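# Carry the coat stand into the taped area next door

## Task

Bring the coat stand into the adjoining room and set it upright there so that each of its four feet sits fully within the yellow tape outline, with no foot resting on the tape itself. At the end the coffee table must still be standing upright, the robot itself must not have toppled or be left leaning, and the stand must stay in place without the robot holding it.

## Robot and tools

Robot: TidyBot++, a single-arm mobile robot. The base is 0.54 m long, 0.50 m wide and 0.38 m tall and rolls on four powered casters. On top sits one seven-joint arm with a two-finger gripper. The shoulder is 0.12 m ahead of the base centre and 0.68 m off the floor. Cameras: base_camera (fixed on the base, looking forward) and wrist_camera (follows the hand's pointing direction). Loose objects may occasionally get a brief nudge from outside.

Frames: the base frame has its origin on the floor below the base centre, x forward, y to the left, z up. hand_pose is reported in this frame and marks the point between the finger pads; its z axis runs out along the fingers and the fingers close along its y axis. The odometry frame is where the base frame was at the start. base_odometry comes from wheel turns only, so slip looks like motion, and it can wander a few cm and several degrees over around thirty moves. Heading is positive to the left, from -3.142 to 3.142. base_tilt is in degrees, positive when leaning forward or right; treat about 1 degree as possible bias.

execute_actions(actions, cameras): actions is a list holding one action or none (an empty list just reports state and images). An action can contain base, joints, or both, plus optional speeds; its motions start together. base takes exactly one key, each a relative offset from where the base last reported itself: translate_m (metres, forward +, -2 to 2), strafe_m (metres, left +, -2 to 2) or rotate_rad (radians, counter-clockwise from above +, -6.3 to 6.3). joints is a set of absolute targets keyed by name, in radians: joint_1_rad (any angle; turns the arm about vertical, positive is clockwise from above, i.e. opposite to rotate_rad), joint_2_rad shoulder (-2.249 to 2.249), joint_3_rad (any angle), joint_4_rad elbow (-2.579 to 2.579), joint_5_rad (any angle), joint_6_rad wrist (-2.099 to 2.099), joint_7_rad (any angle; with the hand down, positive is counter-clockwise from above, and at 1.57 the fingers open left/right), and gripper_pos, a scale from 0 (open, about 85 mm gap, gap roughly 85 x (1 - gripper_pos) mm) to 1 (closed). Unbounded joints take the shorter way, so turn beyond half a revolution in steps. speeds caps top speed for that action: translate_m and strafe_m 0.05 to 0.5 m/s, rotate_rad 0.1 to 1.57 rad/s (the maxima are defaults). A base move needing over 8.667 s, or any action over 15 s, is rejected; unknown keys or out-of-range values reject the call with no motion. cameras: list of base_camera, wrist_camera or all; omitted/null means all, [] means none. Joints or base you omit may keep pushing to an earlier target.

Arm geometry: upper arm 0.42 m, forearm 0.31 m, hand 0.31 m. With joint_1_rad 0, joint_3_rad 3.14, joint_5_rad 0 (near the start pose) the arm moves in the base's x-z plane; segment angles from vertical (forward +) are joint_2, joint_2 - joint_4, and joint_2 - joint_4 - joint_6; reach forward is the sum of length x sin and height the sum of length x cos, measured from the shoulder. Joints move up to 1.39 rad/s (1.22 for 5 to 7). The arm starts folded, hand down, poking up to 0.08 m beyond the base front, elbow up to 1.15 m high. A downward hand reaches at most about 0.94 m height, only near the base. Closed fingertips go about 20 mm past the hand point; fully closed fingers grip with about 96 to 120 N.

wait(seconds): 0 to 10 s, commands nothing and returns state and images. zoom_image(camera, region): enlarges part of a camera's latest full image; region is [x0, y0, x1, y1] pixels from the top-left, no larger than 504 by 504. read_manual(section): only "licences"; no motion. finished_scene(scene): ends scene number given (1 or 2) after the last command is held; irreversible and reports success. Replying without any tool call ends everything.

Results: base_status and joint_status per motion: done; off_target (resting away from target, possibly still pushing); contact_stop or time_out (target dropped, holds in place); for the base, done only means the wheels turned enough, so a blocked base may say done well short. joint command not followed with a cause line means a self-collision check held back the arm targets (gripper still acts); listed joints say not_followed and may be retried each action. on_its_own lists uncommanded effects. motor_effort gives percent of maximum per motor, with peak in brackets; readings are noisy and offset. Motor temperatures list one value per arm joint; MOTOR HOT appears from 60 °C, and at 75 °C an OVER-TEMPERATURE FAULT lets the arm sink, shown as limit_stop_at_motor_heat (resend the target). ARM HIT means a hard hit on the base or the arm itself. If any call reports a stop, later motion calls in the same reply are skipped.

Cautions: friction leaves joints a little off; correct by sending last command + (wanted - read), but never command a loaded joint to its read angle, as the arm sags under weight and may sink more. hand_pose can be off by 1 to 2 cm; trust images. A snagged arm above about 0.8 m while driving can tip the robot; horizontal force on a raised hand can lift wheels; back away or retract to recover. Torque faults (joints 1 to 4 at 104.5 N m, warning 56.7; joints 5 to 7 at 51.3, warning 29.4) freeze the arm and gripper for 10 s, though the base continues. Nothing prevents the arm striking the base. Avoid drops, slips, slams and heavy shoves; faster robot motion is better. The robot holds its last command while you deliberate.

Each tool is called after "Emit:" by a JSON object that holds its "op" and its "data", one argument or row to a line.

## Session

Emit:
{"op": "execute_actions", "data": {
  "actions": [
    {"joints":{"joint_2_rad":-0.6,"joint_4_rad":-2.0,"joint_6_rad":-0.2}}
  ]
}}

Scene clock: 1.77 s.
Motor temperatures (°C, as the motors report them): [36 38 32 37 41 36 41]
base_odometry: x=+0.000 y=+0.000 heading=+0.000 (m, m, rad; odometry frame)
base_tilt: forward=+0.0 right=+0.6 (deg)
base_status: not commanded
joint_positions: joint_1_rad=+0.031 joint_2_rad=-0.583 joint_3_rad=+3.123 joint_4_rad=-2.016 joint_5_rad=+0.039 joint_6_rad=-0.230 joint_7_rad=+1.616 gripper_pos=+0.000
joint_status: all done
motor_effort: joint_1_rad=-1(1) joint_2_rad=-3(6) joint_3_rad=+0(0) joint_4_rad=+23(23) joint_5_rad=+0(0) joint_6_rad=+8(7) joint_7_rad=+0(0) (%)
hand_pose: x=+0.5086 y=-0.0034 z=+1.0471 quat_wxyz=(+0.040, +0.739, +0.026, +0.672) (m; base frame)
pictures: base_camera, wrist_camera
Images, in order (width x height): base_camera 644x364, wrist_camera 644x476.

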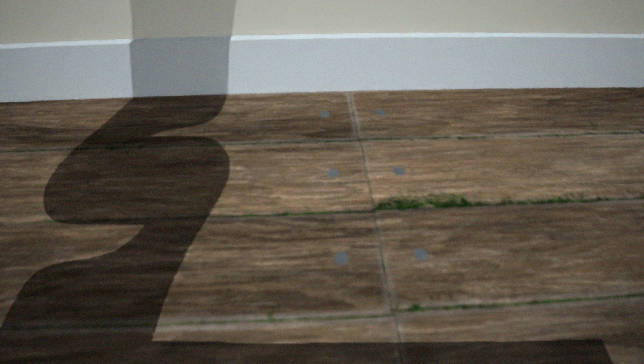

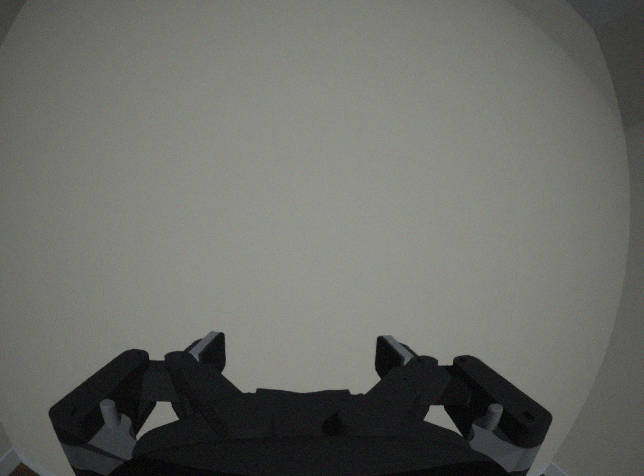

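Facing a wall. Turn around.

Emit:
{"op": "execute_actions", "data": {
  "actions": [
    {"base":{"rotate_rad":3.14}}
  ],
  "cameras": ["wrist_camera"]
}}

Scene clock: 6.27 s.
Motor temperatures (°C, as the motors report them): [36 38 32 37 41 36 41]
base_odometry: x=+0.000 y=+0.000 heading=+3.140 (m, m, rad; odometry frame)
base_tilt: forward=+0.0 right=+0.7 (deg)
base_status: done
joint_positions: joint_1_rad=+0.031 joint_2_rad=-0.583 joint_3_rad=+3.123 joint_4_rad=-2.016 joint_5_rad=+0.039 joint_6_rad=-0.230 joint_7_rad=+1.616 gripper_pos=+0.000
joint_status: not commanded
motor_effort: joint_1_rad=-1(0) joint_2_rad=-3(5) joint_3_rad=+0(2) joint_4_rad=+23(24) joint_5_rad=+0(1) joint_6_rad=+8(9) joint_7_rad=+0(0) (%)
hand_pose: x=+0.5086 y=-0.0034 z=+1.0471 quat_wxyz=(+0.040, +0.739, +0.026, +0.672) (m; base frame)
pictures: wrist_camera
Images, in order (width x height): wrist_camera 644x476.

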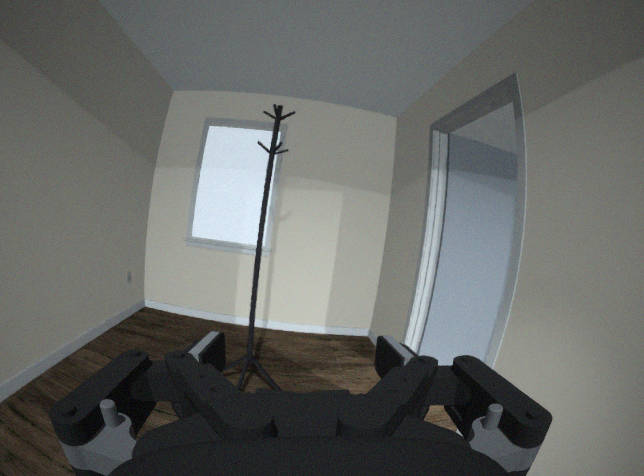

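Emit:
{"op": "execute_actions", "data": {
  "actions": [
    {"base":{"rotate_rad":0.2},"joints":{"joint_2_rad":0.3,"joint_4_rad":-1.3,"joint_6_rad":0.03}}
  ],
  "cameras": []
}}

Emit:
{"op": "execute_actions", "data": {
  "actions": [
    {"base":{"translate_m":0.9}}
  ]
}}

Scene clock: 11.07 s.
Motor temperatures (°C, as the motors report them): [36 38 32 37 41 36 41]
base_odometry: x=+0.000 y=+0.000 heading=-2.944 (m, m, rad; odometry frame)
base_tilt: forward=+0.0 right=+0.6 (deg)
base_status: done
joint_positions: joint_1_rad=+0.031 joint_2_rad=+0.290 joint_3_rad=+3.123 joint_4_rad=-1.326 joint_5_rad=+0.039 joint_6_rad=-0.007 joint_7_rad=+1.616 gripper_pos=+0.000
joint_status: all done
motor_effort: joint_1_rad=-1(2) joint_2_rad=-36(39) joint_3_rad=-1(2) joint_4_rad=+23(24) joint_5_rad=+0(0) joint_6_rad=+8(8) joint_7_rad=+0(0) (%)
hand_pose: x=+0.8641 y=-0.0101 z=+1.0542 quat_wxyz=(+0.031, +0.725, +0.024, +0.688) (m; base frame)
pictures: none
No camera images: the call's "cameras" was empty. Leave "cameras" out to get every camera's image.

Scene clock: 14.23 s.
Motor temperatures (°C, as the motors report them): [36 38 32 37 41 36 41]
base_odometry: x=-0.882 y=-0.178 heading=-2.943 (m, m, rad; odometry frame)
base_tilt: forward=+0.0 right=+0.6 (deg)
base_status: done
joint_positions: joint_1_rad=+0.031 joint_2_rad=+0.293 joint_3_rad=+3.123 joint_4_rad=-1.322 joint_5_rad=+0.039 joint_6_rad=-0.003 joint_7_rad=+1.616 gripper_pos=+0.000
joint_status: not commanded
motor_effort: joint_1_rad=-1(2) joint_2_rad=-38(40) joint_3_rad=-1(2) joint_4_rad=+23(24) joint_5_rad=-1(0) joint_6_rad=+8(8) joint_7_rad=+0(0) (%)
hand_pose: x=+0.8651 y=-0.0102 z=+1.0564 quat_wxyz=(+0.031, +0.723, +0.024, +0.690) (m; base frame)
pictures: base_camera, wrist_camera
Images, in order (width x height): base_camera 644x364, wrist_camera 644x476.

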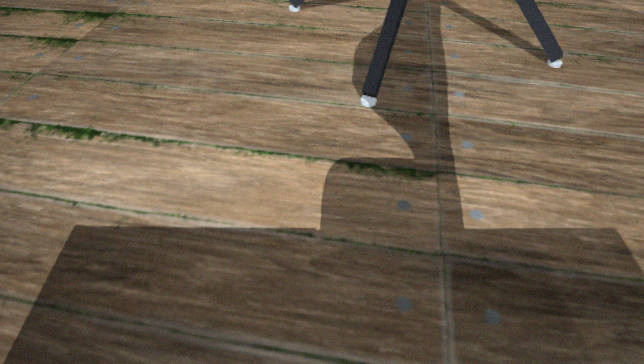

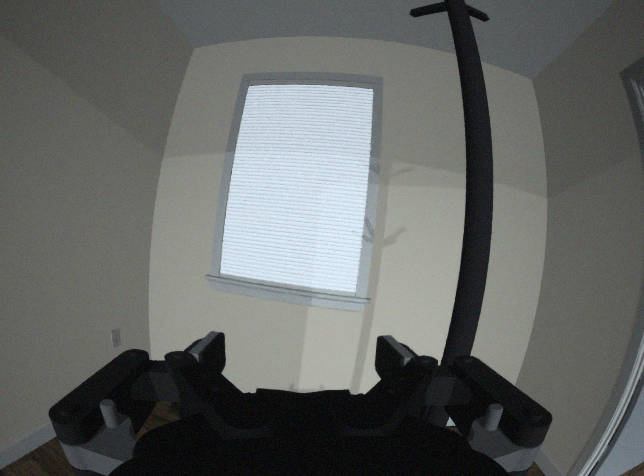

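Emit:
{"op": "execute_actions", "data": {
  "actions": [
    {"base":{"strafe_m":-0.2}}
  ]
}}

Scene clock: 17.33 s.
Motor temperatures (°C, as the motors report them): [36 38 32 37 41 36 41]
base_odometry: x=-0.922 y=+0.018 heading=-2.943 (m, m, rad; odometry frame)
base_tilt: forward=+0.0 right=+0.7 (deg)
base_status: done
joint_positions: joint_1_rad=+0.037 joint_2_rad=+0.293 joint_3_rad=+3.123 joint_4_rad=-1.322 joint_5_rad=+0.039 joint_6_rad=-0.003 joint_7_rad=+1.616 gripper_pos=+0.000
joint_status: not commanded
motor_effort: joint_1_rad=-1(4) joint_2_rad=-37(38) joint_3_rad=-1(3) joint_4_rad=+23(24) joint_5_rad=+0(0) joint_6_rad=+8(8) joint_7_rad=+0(0) (%)
hand_pose: x=+0.8651 y=-0.0146 z=+1.0566 quat_wxyz=(+0.033, +0.723, +0.022, +0.690) (m; base frame)
pictures: base_camera, wrist_camera
Images, in order (width x height): base_camera 644x364, wrist_camera 644x476.

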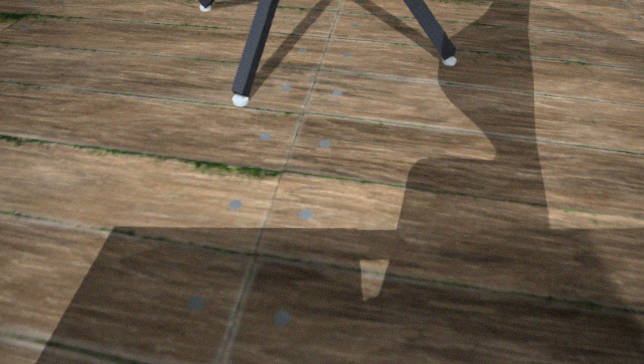

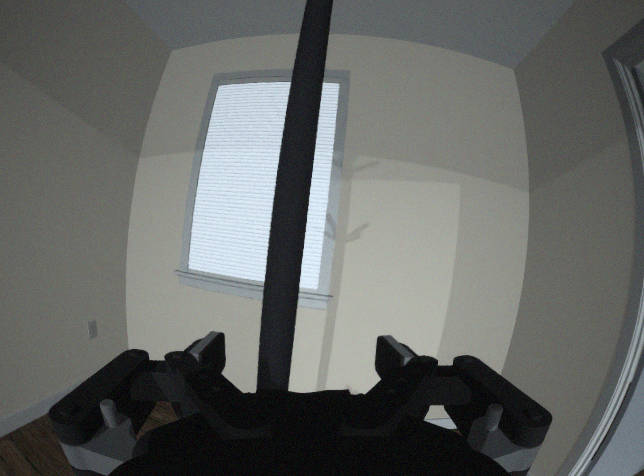

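Similar to before. Forward 0.13, then grip.

Emit:
{"op": "execute_actions", "data": {
  "actions": [
    {"base":{"translate_m":0.13}}
  ],
  "cameras": ["wrist_camera"]
}}

Scene clock: 20.67 s.
Motor temperatures (°C, as the motors report them): [36 38 32 37 41 36 41]
base_odometry: x=-1.050 y=-0.007 heading=-2.943 (m, m, rad; odometry frame)
base_tilt: forward=+0.0 right=+0.6 (deg)
base_status: done
joint_positions: joint_1_rad=+0.037 joint_2_rad=+0.299 joint_3_rad=+3.123 joint_4_rad=-1.320 joint_5_rad=+0.039 joint_6_rad=-0.002 joint_7_rad=+1.616 gripper_pos=+0.000
joint_status: not commanded
motor_effort: joint_1_rad=-1(1) joint_2_rad=-38(40) joint_3_rad=-1(1) joint_4_rad=+23(25) joint_5_rad=+0(0) joint_6_rad=+8(8) joint_7_rad=+0(0) (%)
hand_pose: x=+0.8674 y=-0.0147 z=+1.0533 quat_wxyz=(+0.033, +0.724, +0.022, +0.688) (m; base frame)
pictures: wrist_camera
Images, in order (width x height): wrist_camera 644x476.

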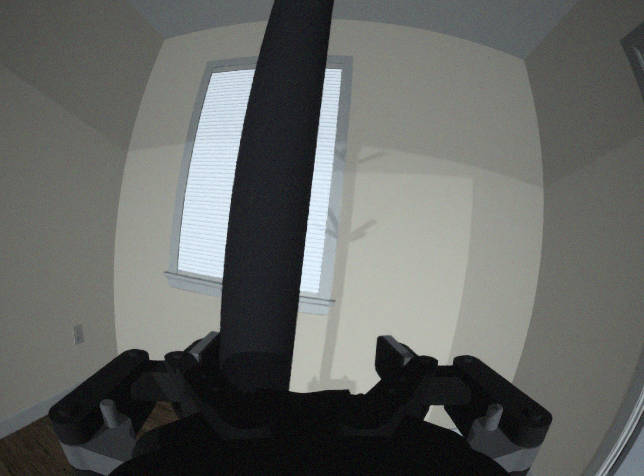

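Emit:
{"op": "execute_actions", "data": {
  "actions": [
    {"base":{"strafe_m":0.025}}
  ],
  "cameras": []
}}

Emit:
{"op": "execute_actions", "data": {
  "actions": [
    {"joints":{"gripper_pos":1}}
  ],
  "cameras": []
}}

Emit:
{"op": "execute_actions", "data": {
  "actions": [
    {"joints":{"joint_2_rad":-0.08,"joint_4_rad":-0.95,"joint_6_rad":-0.15}}
  ]
}}

Scene clock: 24.00 s.
Motor temperatures (°C, as the motors report them): [36 38 32 37 41 36 41]
base_odometry: x=-1.045 y=-0.032 heading=-2.943 (m, m, rad; odometry frame)
base_tilt: forward=+0.0 right=+0.7 (deg)
base_status: done
joint_positions: joint_1_rad=+0.028 joint_2_rad=+0.299 joint_3_rad=+3.123 joint_4_rad=-1.320 joint_5_rad=+0.039 joint_6_rad=-0.002 joint_7_rad=+1.616 gripper_pos=+0.000
joint_status: not commanded
motor_effort: joint_1_rad=-1(4) joint_2_rad=-36(39) joint_3_rad=-1(3) joint_4_rad=+23(23) joint_5_rad=+0(0) joint_6_rad=+9(8) joint_7_rad=+0(0) (%)
hand_pose: x=+0.8675 y=-0.0082 z=+1.0534 quat_wxyz=(+0.030, +0.724, +0.025, +0.689) (m; base frame)
pictures: none
No camera images: the call's "cameras" was empty. Leave "cameras" out to get every camera's image.

Scene clock: 25.10 s.
Motor temperatures (°C, as the motors report them): [36 38 32 37 41 36 41]
base_odometry: x=-1.045 y=-0.032 heading=-2.943 (m, m, rad; odometry frame)
base_tilt: forward=+0.0 right=+0.7 (deg)
base_status: not commanded
joint_positions: joint_1_rad=+0.039 joint_2_rad=+0.299 joint_3_rad=+3.124 joint_4_rad=-1.319 joint_5_rad=+0.034 joint_6_rad=-0.001 joint_7_rad=+1.615 gripper_pos=+0.677
joint_status: gripper_pos off_target (ended at +0.677, target +1.000)
motor_effort: joint_1_rad=-2(8) joint_2_rad=-39(42) joint_3_rad=-1(7) joint_4_rad=+23(24) joint_5_rad=+6(6) joint_6_rad=+8(9) joint_7_rad=+7(7) (%)
hand_pose: x=+0.8676 y=-0.0171 z=+1.0536 quat_wxyz=(+0.033, +0.724, +0.019, +0.689) (m; base frame)
pictures: none
No camera images: the call's "cameras" was empty. Leave "cameras" out to get every camera's image.

Scene clock: 27.37 s.
Motor temperatures (°C, as the motors report them): [36 38 32 37 41 36 41]
base_odometry: x=-1.045 y=-0.032 heading=-2.943 (m, m, rad; odometry frame)
base_tilt: forward=+0.1 right=+0.7 (deg)
base_status: not commanded
joint_positions: joint_1_rad=+0.031 joint_2_rad=+0.084 joint_3_rad=+3.125 joint_4_rad=-1.125 joint_5_rad=+0.033 joint_6_rad=-0.268 joint_7_rad=+1.609 gripper_pos=+0.691
joint_status: joint_2_rad off_target (ended at +0.084, target -0.080); joint_4_rad off_target (ended at -1.125, target -0.950); joint_6_rad off_target (ended at -0.268, target -0.150)
motor_effort: joint_1_rad=-1(4) joint_2_rad=-62(80) joint_3_rad=+0(4) joint_4_rad=+55(60) joint_5_rad=+2(7) joint_6_rad=+30(31) joint_7_rad=+2(8) (%)
hand_pose: x=+0.7581 y=-0.0116 z=+1.2413 quat_wxyz=(+0.034, +0.673, +0.015, +0.739) (m; base frame)
pictures: base_camera, wrist_camera
Images, in order (width x height): base_camera 644x364, wrist_camera 644x476.

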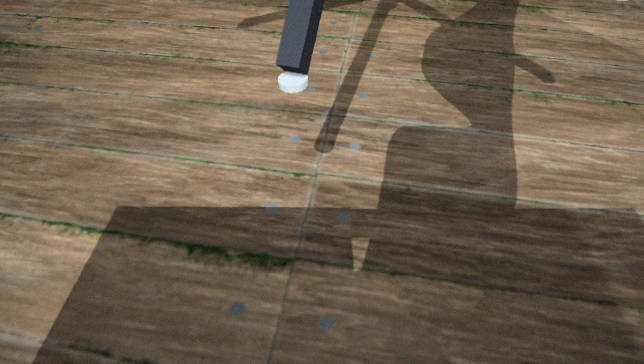

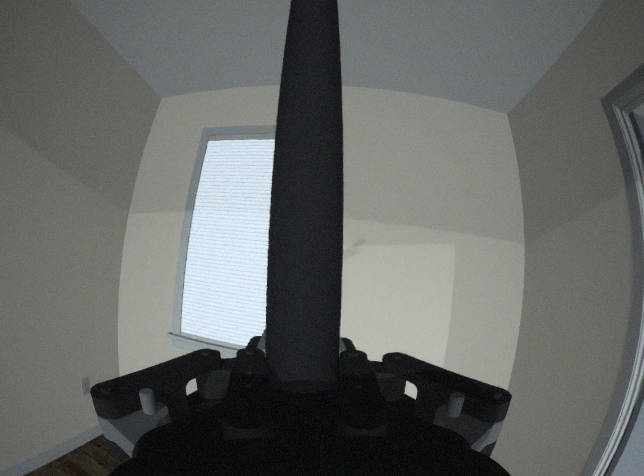

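Emit:
{"op": "execute_actions", "data": {
  "actions": [
    {"base":{"translate_m":-0.3}}
  ],
  "cameras": []
}}

Emit:
{"op": "execute_actions", "data": {
  "actions": [
    {"base":{"rotate_rad":-1.77}}
  ]
}}

Scene clock: 31.10 s.
Motor temperatures (°C, as the motors report them): [36 39 32 37 41 36 41]
base_odometry: x=-0.750 y=+0.027 heading=-2.943 (m, m, rad; odometry frame)
base_tilt: forward=+0.0 right=+0.7 (deg)
base_status: done
joint_positions: joint_1_rad=+0.031 joint_2_rad=+0.086 joint_3_rad=+3.125 joint_4_rad=-1.125 joint_5_rad=+0.033 joint_6_rad=-0.275 joint_7_rad=+1.609 gripper_pos=+0.691
joint_status: not commanded
motor_effort: joint_1_rad=-1(1) joint_2_rad=-62(67) joint_3_rad=-1(1) joint_4_rad=+53(57) joint_5_rad=+2(3) joint_6_rad=+29(32) joint_7_rad=+2(3) (%)
hand_pose: x=+0.7592 y=-0.0118 z=+1.2381 quat_wxyz=(+0.034, +0.676, +0.015, +0.736) (m; base frame)
pictures: none
No camera images: the call's "cameras" was empty. Leave "cameras" out to get every camera's image.

Scene clock: 34.37 s.
Motor temperatures (°C, as the motors report them): [36 39 32 37 41 36 41]
base_odometry: x=-0.751 y=+0.027 heading=+1.570 (m, m, rad; odometry frame)
base_tilt: forward=+0.1 right=+0.7 (deg)
base_status: done
joint_positions: joint_1_rad=+0.030 joint_2_rad=+0.118 joint_3_rad=+3.132 joint_4_rad=-1.125 joint_5_rad=+0.038 joint_6_rad=-0.285 joint_7_rad=+1.623 gripper_pos=+0.691
joint_status: not commanded
motor_effort: joint_1_rad=-2(10) joint_2_rad=-63(76) joint_3_rad=-3(10) joint_4_rad=+54(60) joint_5_rad=+0(22) joint_6_rad=+30(34) joint_7_rad=+1(24) (%)
hand_pose: x=+0.7768 y=-0.0155 z=+1.2141 quat_wxyz=(+0.042, +0.692, +0.020, +0.721) (m; base frame)
pictures: base_camera, wrist_camera
Images, in order (width x height): base_camera 644x364, wrist_camera 644x476.

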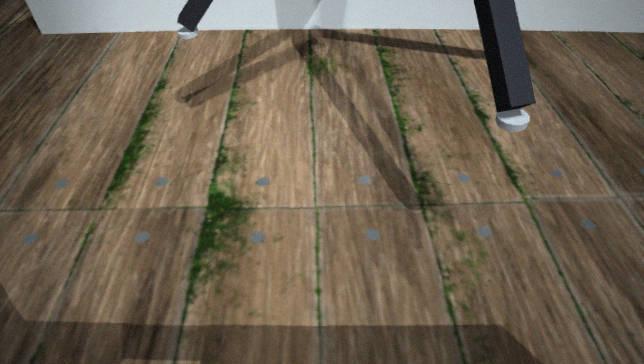

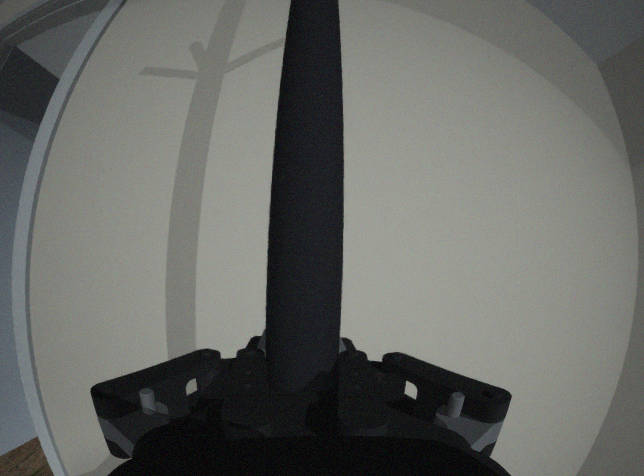

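Emit:
{"op": "execute_actions", "data": {
  "actions": [
    {"base":{"strafe_m":1.08}}
  ]
}}

Scene clock: 39.90 s.
Motor temperatures (°C, as the motors report them): [36 39 32 37 41 36 41]
base_odometry: x=-1.831 y=+0.029 heading=+1.570 (m, m, rad; odometry frame)
base_tilt: forward=+0.0 right=+0.6 (deg)
base_status: done
joint_positions: joint_1_rad=+0.035 joint_2_rad=+0.108 joint_3_rad=+3.117 joint_4_rad=-1.128 joint_5_rad=+0.014 joint_6_rad=-0.293 joint_7_rad=+1.584 gripper_pos=+0.691
joint_status: not commanded
motor_effort: joint_1_rad=+0(14) joint_2_rad=-64(70) joint_3_rad=+0(14) joint_4_rad=+54(60) joint_5_rad=+1(15) joint_6_rad=+30(35) joint_7_rad=+2(16) (%)
hand_pose: x=+0.7718 y=-0.0081 z=+1.2164 quat_wxyz=(+0.014, +0.692, +0.003, +0.721) (m; base frame)
pictures: base_camera, wrist_camera
Images, in order (width x height): base_camera 644x364, wrist_camera 644x476.

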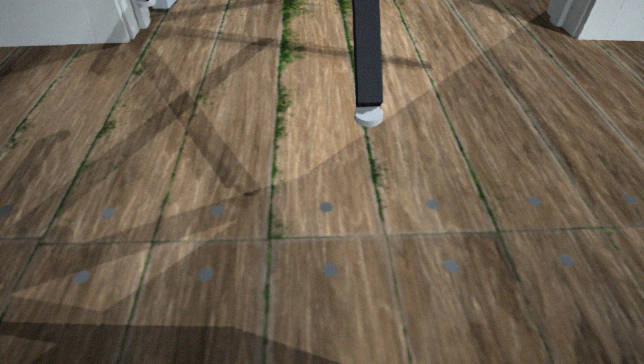

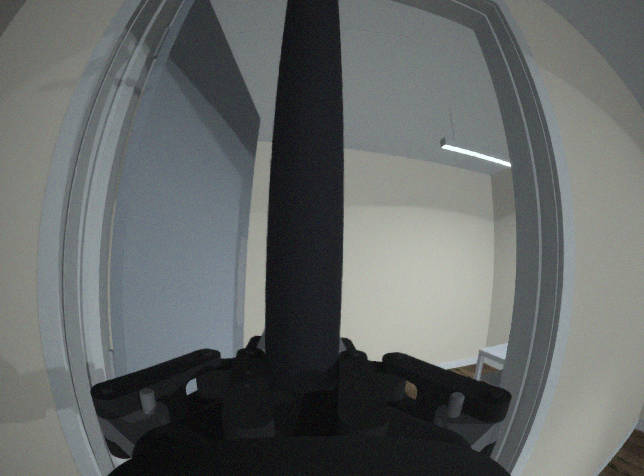

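Emit:
{"op": "execute_actions", "data": {
  "actions": [
    {"base":{"strafe_m":-0.06},"joints":{"joint_2_rad":0.25,"joint_4_rad":-1.53,"joint_6_rad":1.4}}
  ],
  "cameras": ["base_camera"]
}}

Scene clock: 43.47 s.
Motor temperatures (°C, as the motors report them): [36 39 32 37 41 36 41]
base_odometry: x=-1.771 y=+0.029 heading=+1.570 (m, m, rad; odometry frame)
base_tilt: forward=+0.1 right=+0.7 (deg)
base_status: done
joint_positions: joint_1_rad=+0.035 joint_2_rad=+0.416 joint_3_rad=+3.126 joint_4_rad=-1.667 joint_5_rad=+0.014 joint_6_rad=+1.225 joint_7_rad=+1.584 gripper_pos=+0.691
joint_status: joint_2_rad off_target (ended at +0.416, target +0.250); joint_4_rad off_target (ended at -1.667, target -1.530); joint_6_rad off_target (ended at +1.225, target +1.400)
motor_effort: joint_1_rad=-2(6) joint_2_rad=-74(83) joint_3_rad=-2(5) joint_4_rad=+49(56) joint_5_rad=+0(3) joint_6_rad=+28(32) joint_7_rad=+0(3) (%)
hand_pose: x=+0.7980 y=-0.0118 z=+1.1168 quat_wxyz=(+0.014, +0.416, +0.003, +0.909) (m; base frame)
pictures: base_camera
Images, in order (width x height): base_camera 644x364.

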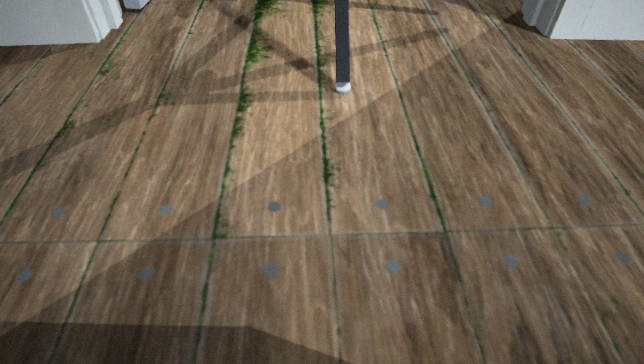

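Emit:
{"op": "execute_actions", "data": {
  "actions": [
    {"base":{"translate_m":1.0}}
  ]
}}

Scene clock: 47.60 s.
Motor temperatures (°C, as the motors report them): [36 40 32 38 41 36 41]
base_odometry: x=-1.771 y=+1.029 heading=+1.571 (m, m, rad; odometry frame)
base_tilt: forward=+0.1 right=+0.7 (deg)
base_status: done
joint_positions: joint_1_rad=+0.035 joint_2_rad=+0.431 joint_3_rad=+3.126 joint_4_rad=-1.678 joint_5_rad=+0.014 joint_6_rad=+1.226 joint_7_rad=+1.584 gripper_pos=+0.691
joint_status: not commanded
motor_effort: joint_1_rad=-1(4) joint_2_rad=-75(78) joint_3_rad=-2(4) joint_4_rad=+48(51) joint_5_rad=+0(2) joint_6_rad=+28(30) joint_7_rad=+0(0) (%)
hand_pose: x=+0.8049 y=-0.0120 z=+1.1005 quat_wxyz=(+0.014, +0.427, +0.002, +0.904) (m; base frame)
pictures: base_camera, wrist_camera
Images, in order (width x height): base_camera 644x364, wrist_camera 644x476.

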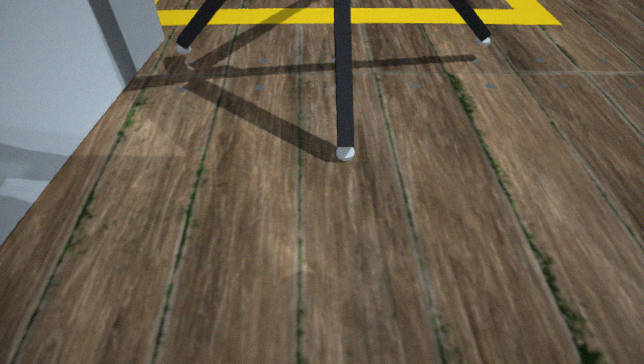

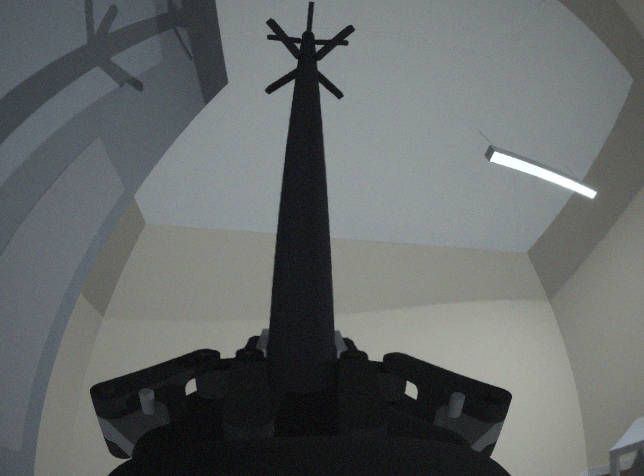

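Emit:
{"op": "execute_actions", "data": {
  "actions": [
    {"joints":{"joint_2_rad":-0.08,"joint_4_rad":-0.95,"joint_6_rad":-0.15}}
  ],
  "cameras": []
}}

Emit:
{"op": "execute_actions", "data": {
  "actions": [
    {"base":{"translate_m":0.74}}
  ],
  "cameras": []
}}

Emit:
{"op": "execute_actions", "data": {
  "actions": [
    {"joints":{"joint_2_rad":0.0,"joint_4_rad":-1.15,"joint_6_rad":-0.2}}
  ],
  "cameras": ["base_camera"]
}}

Scene clock: 53.23 s.
Motor temperatures (°C, as the motors report them): [36 40 32 38 41 36 41]
base_odometry: x=-1.771 y=+1.029 heading=+1.571 (m, m, rad; odometry frame)
base_tilt: forward=+0.0 right=+0.7 (deg)
base_status: not commanded
joint_positions: joint_1_rad=+0.035 joint_2_rad=+0.093 joint_3_rad=+3.126 joint_4_rad=-1.133 joint_5_rad=+0.014 joint_6_rad=-0.260 joint_7_rad=+1.584 gripper_pos=+0.691
joint_status: joint_2_rad off_target (ended at +0.093, target -0.080); joint_4_rad off_target (ended at -1.133, target -0.950); joint_6_rad off_target (ended at -0.260, target -0.150)
motor_effort: joint_1_rad=-1(1) joint_2_rad=-62(80) joint_3_rad=-1(2) joint_4_rad=+54(57) joint_5_rad=+1(2) joint_6_rad=+29(31) joint_7_rad=+1(2) (%)
hand_pose: x=+0.7639 y=-0.0136 z=+1.2331 quat_wxyz=(+0.018, +0.677, +0.000, +0.736) (m; base frame)
pictures: none
No camera images: the call's "cameras" was empty. Leave "cameras" out to get every camera's image.

Scene clock: 56.10 s.
Motor temperatures (°C, as the motors report them): [36 40 32 38 41 36 41]
base_odometry: x=-1.772 y=+1.769 heading=+1.572 (m, m, rad; odometry frame)
base_tilt: forward=+0.1 right=+0.7 (deg)
base_status: done
joint_positions: joint_1_rad=+0.035 joint_2_rad=+0.098 joint_3_rad=+3.126 joint_4_rad=-1.133 joint_5_rad=+0.014 joint_6_rad=-0.274 joint_7_rad=+1.584 gripper_pos=+0.691
joint_status: not commanded
motor_effort: joint_1_rad=-1(1) joint_2_rad=-62(67) joint_3_rad=-1(3) joint_4_rad=+54(56) joint_5_rad=+0(1) joint_6_rad=+30(31) joint_7_rad=+1(1) (%)
hand_pose: x=+0.7666 y=-0.0137 z=+1.2260 quat_wxyz=(+0.018, +0.683, +0.000, +0.730) (m; base frame)
pictures: none
No camera images: the call's "cameras" was empty. Leave "cameras" out to get every camera's image.

Scene clock: 57.37 s.
Motor temperatures (°C, as the motors report them): [36 40 32 38 41 36 41]
base_odometry: x=-1.772 y=+1.769 heading=+1.571 (m, m, rad; odometry frame)
base_tilt: forward=+0.1 right=+0.7 (deg)
base_status: not commanded
joint_positions: joint_1_rad=+0.035 joint_2_rad=+0.154 joint_3_rad=+3.126 joint_4_rad=-1.294 joint_5_rad=+0.014 joint_6_rad=-0.292 joint_7_rad=+1.584 gripper_pos=+0.691
joint_status: joint_2_rad off_target (ended at +0.154, target +0.000); joint_4_rad off_target (ended at -1.294, target -1.150); joint_6_rad off_target (ended at -0.292, target -0.200)
motor_effort: joint_1_rad=-1(0) joint_2_rad=-61(68) joint_3_rad=-1(1) joint_4_rad=+50(56) joint_5_rad=+1(2) joint_6_rad=+25(32) joint_7_rad=+1(2) (%)
hand_pose: x=+0.8021 y=-0.0147 z=+1.0840 quat_wxyz=(+0.016, +0.764, +0.000, +0.645) (m; base frame)
pictures: base_camera
Images, in order (width x height): base_camera 644x364.

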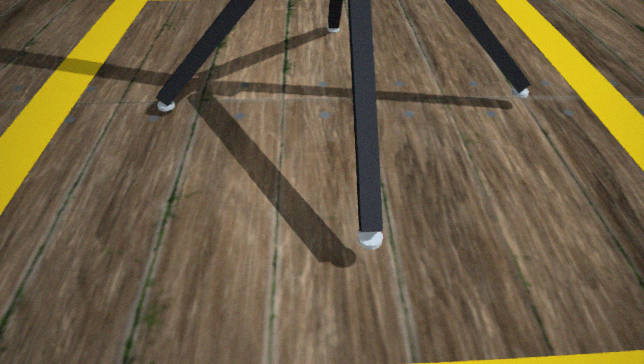

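Emit:
{"op": "execute_actions", "data": {
  "actions": [
    {"base":{"strafe_m":0.02}}
  ],
  "cameras": []
}}

Emit:
{"op": "execute_actions", "data": {
  "actions": [
    {"joints":{"gripper_pos":0}}
  ],
  "cameras": []
}}

Emit:
{"op": "execute_actions", "data": {
  "actions": [
    {"base":{"translate_m":-0.3}}
  ]
}}

Scene clock: 60.40 s.
Motor temperatures (°C, as the motors report them): [36 41 32 38 41 36 41]
base_odometry: x=-1.792 y=+1.769 heading=+1.571 (m, m, rad; odometry frame)
base_tilt: forward=+0.1 right=+0.7 (deg)
base_status: done
joint_positions: joint_1_rad=+0.035 joint_2_rad=+0.154 joint_3_rad=+3.126 joint_4_rad=-1.294 joint_5_rad=+0.019 joint_6_rad=-0.292 joint_7_rad=+1.586 gripper_pos=+0.691
joint_status: not commanded
motor_effort: joint_1_rad=-1(5) joint_2_rad=-62(64) joint_3_rad=-2(5) joint_4_rad=+51(53) joint_5_rad=-1(3) joint_6_rad=+26(26) joint_7_rad=-1(2) (%)
hand_pose: x=+0.8022 y=-0.0147 z=+1.0837 quat_wxyz=(+0.018, +0.764, +0.003, +0.645) (m; base frame)
pictures: none
No camera images: the call's "cameras" was empty. Leave "cameras" out to get every camera's image.

Scene clock: 62.23 s.
Motor temperatures (°C, as the motors report them): [36 41 32 38 41 36 41]
base_odometry: x=-1.792 y=+1.769 heading=+1.571 (m, m, rad; odometry frame)
base_tilt: forward=+0.0 right=+0.6 (deg)
base_status: not commanded
joint_positions: joint_1_rad=+0.038 joint_2_rad=-0.018 joint_3_rad=+3.133 joint_4_rad=-1.144 joint_5_rad=+0.019 joint_6_rad=-0.229 joint_7_rad=+1.586 gripper_pos=+0.000
joint_status: all done
on_its_own: joint_2_rad moved -0.172 to your old target +0.000; joint_4_rad moved +0.149 to your old target -1.150; joint_6_rad moved +0.063 to your old target -0.200
motor_effort: joint_1_rad=-3(8) joint_2_rad=-23(62) joint_3_rad=-2(8) joint_4_rad=+21(51) joint_5_rad=+0(2) joint_6_rad=+7(25) joint_7_rad=+0(1) (%)
hand_pose: x=+0.6989 y=-0.0168 z=+1.3044 quat_wxyz=(+0.026, +0.627, +0.000, +0.779) (m; base frame)
pictures: none
No camera images: the call's "cameras" was empty. Leave "cameras" out to get every camera's image.

Scene clock: 64.17 s.
Motor temperatures (°C, as the motors report them): [36 40 32 38 41 36 41]
base_odometry: x=-1.792 y=+1.469 heading=+1.571 (m, m, rad; odometry frame)
base_tilt: forward=+0.0 right=+0.7 (deg)
base_status: done
joint_positions: joint_1_rad=+0.037 joint_2_rad=-0.008 joint_3_rad=+3.133 joint_4_rad=-1.144 joint_5_rad=+0.019 joint_6_rad=-0.229 joint_7_rad=+1.586 gripper_pos=+0.000
joint_status: not commanded
motor_effort: joint_1_rad=-1(2) joint_2_rad=-22(27) joint_3_rad=+0(2) joint_4_rad=+21(23) joint_5_rad=+0(1) joint_6_rad=+8(9) joint_7_rad=+1(0) (%)
hand_pose: x=+0.7051 y=-0.0164 z=+1.2986 quat_wxyz=(+0.025, +0.631, +0.000, +0.776) (m; base frame)
pictures: base_camera, wrist_camera
Images, in order (width x height): base_camera 644x364, wrist_camera 644x476.

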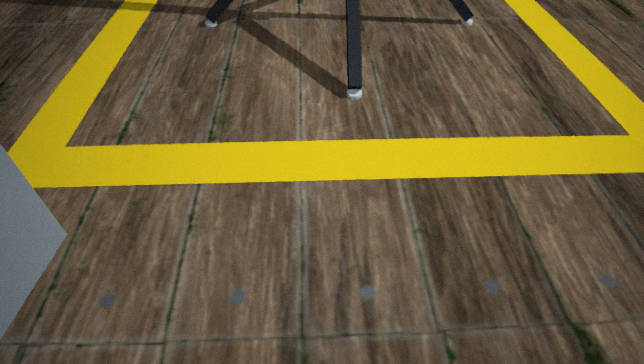

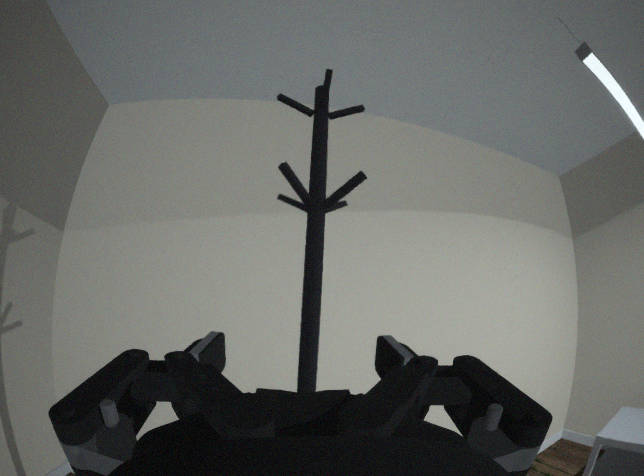

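Emit:
{"op": "finished_scene", "data": {
  "scene": 2
}}

The scene is finished: the task was done.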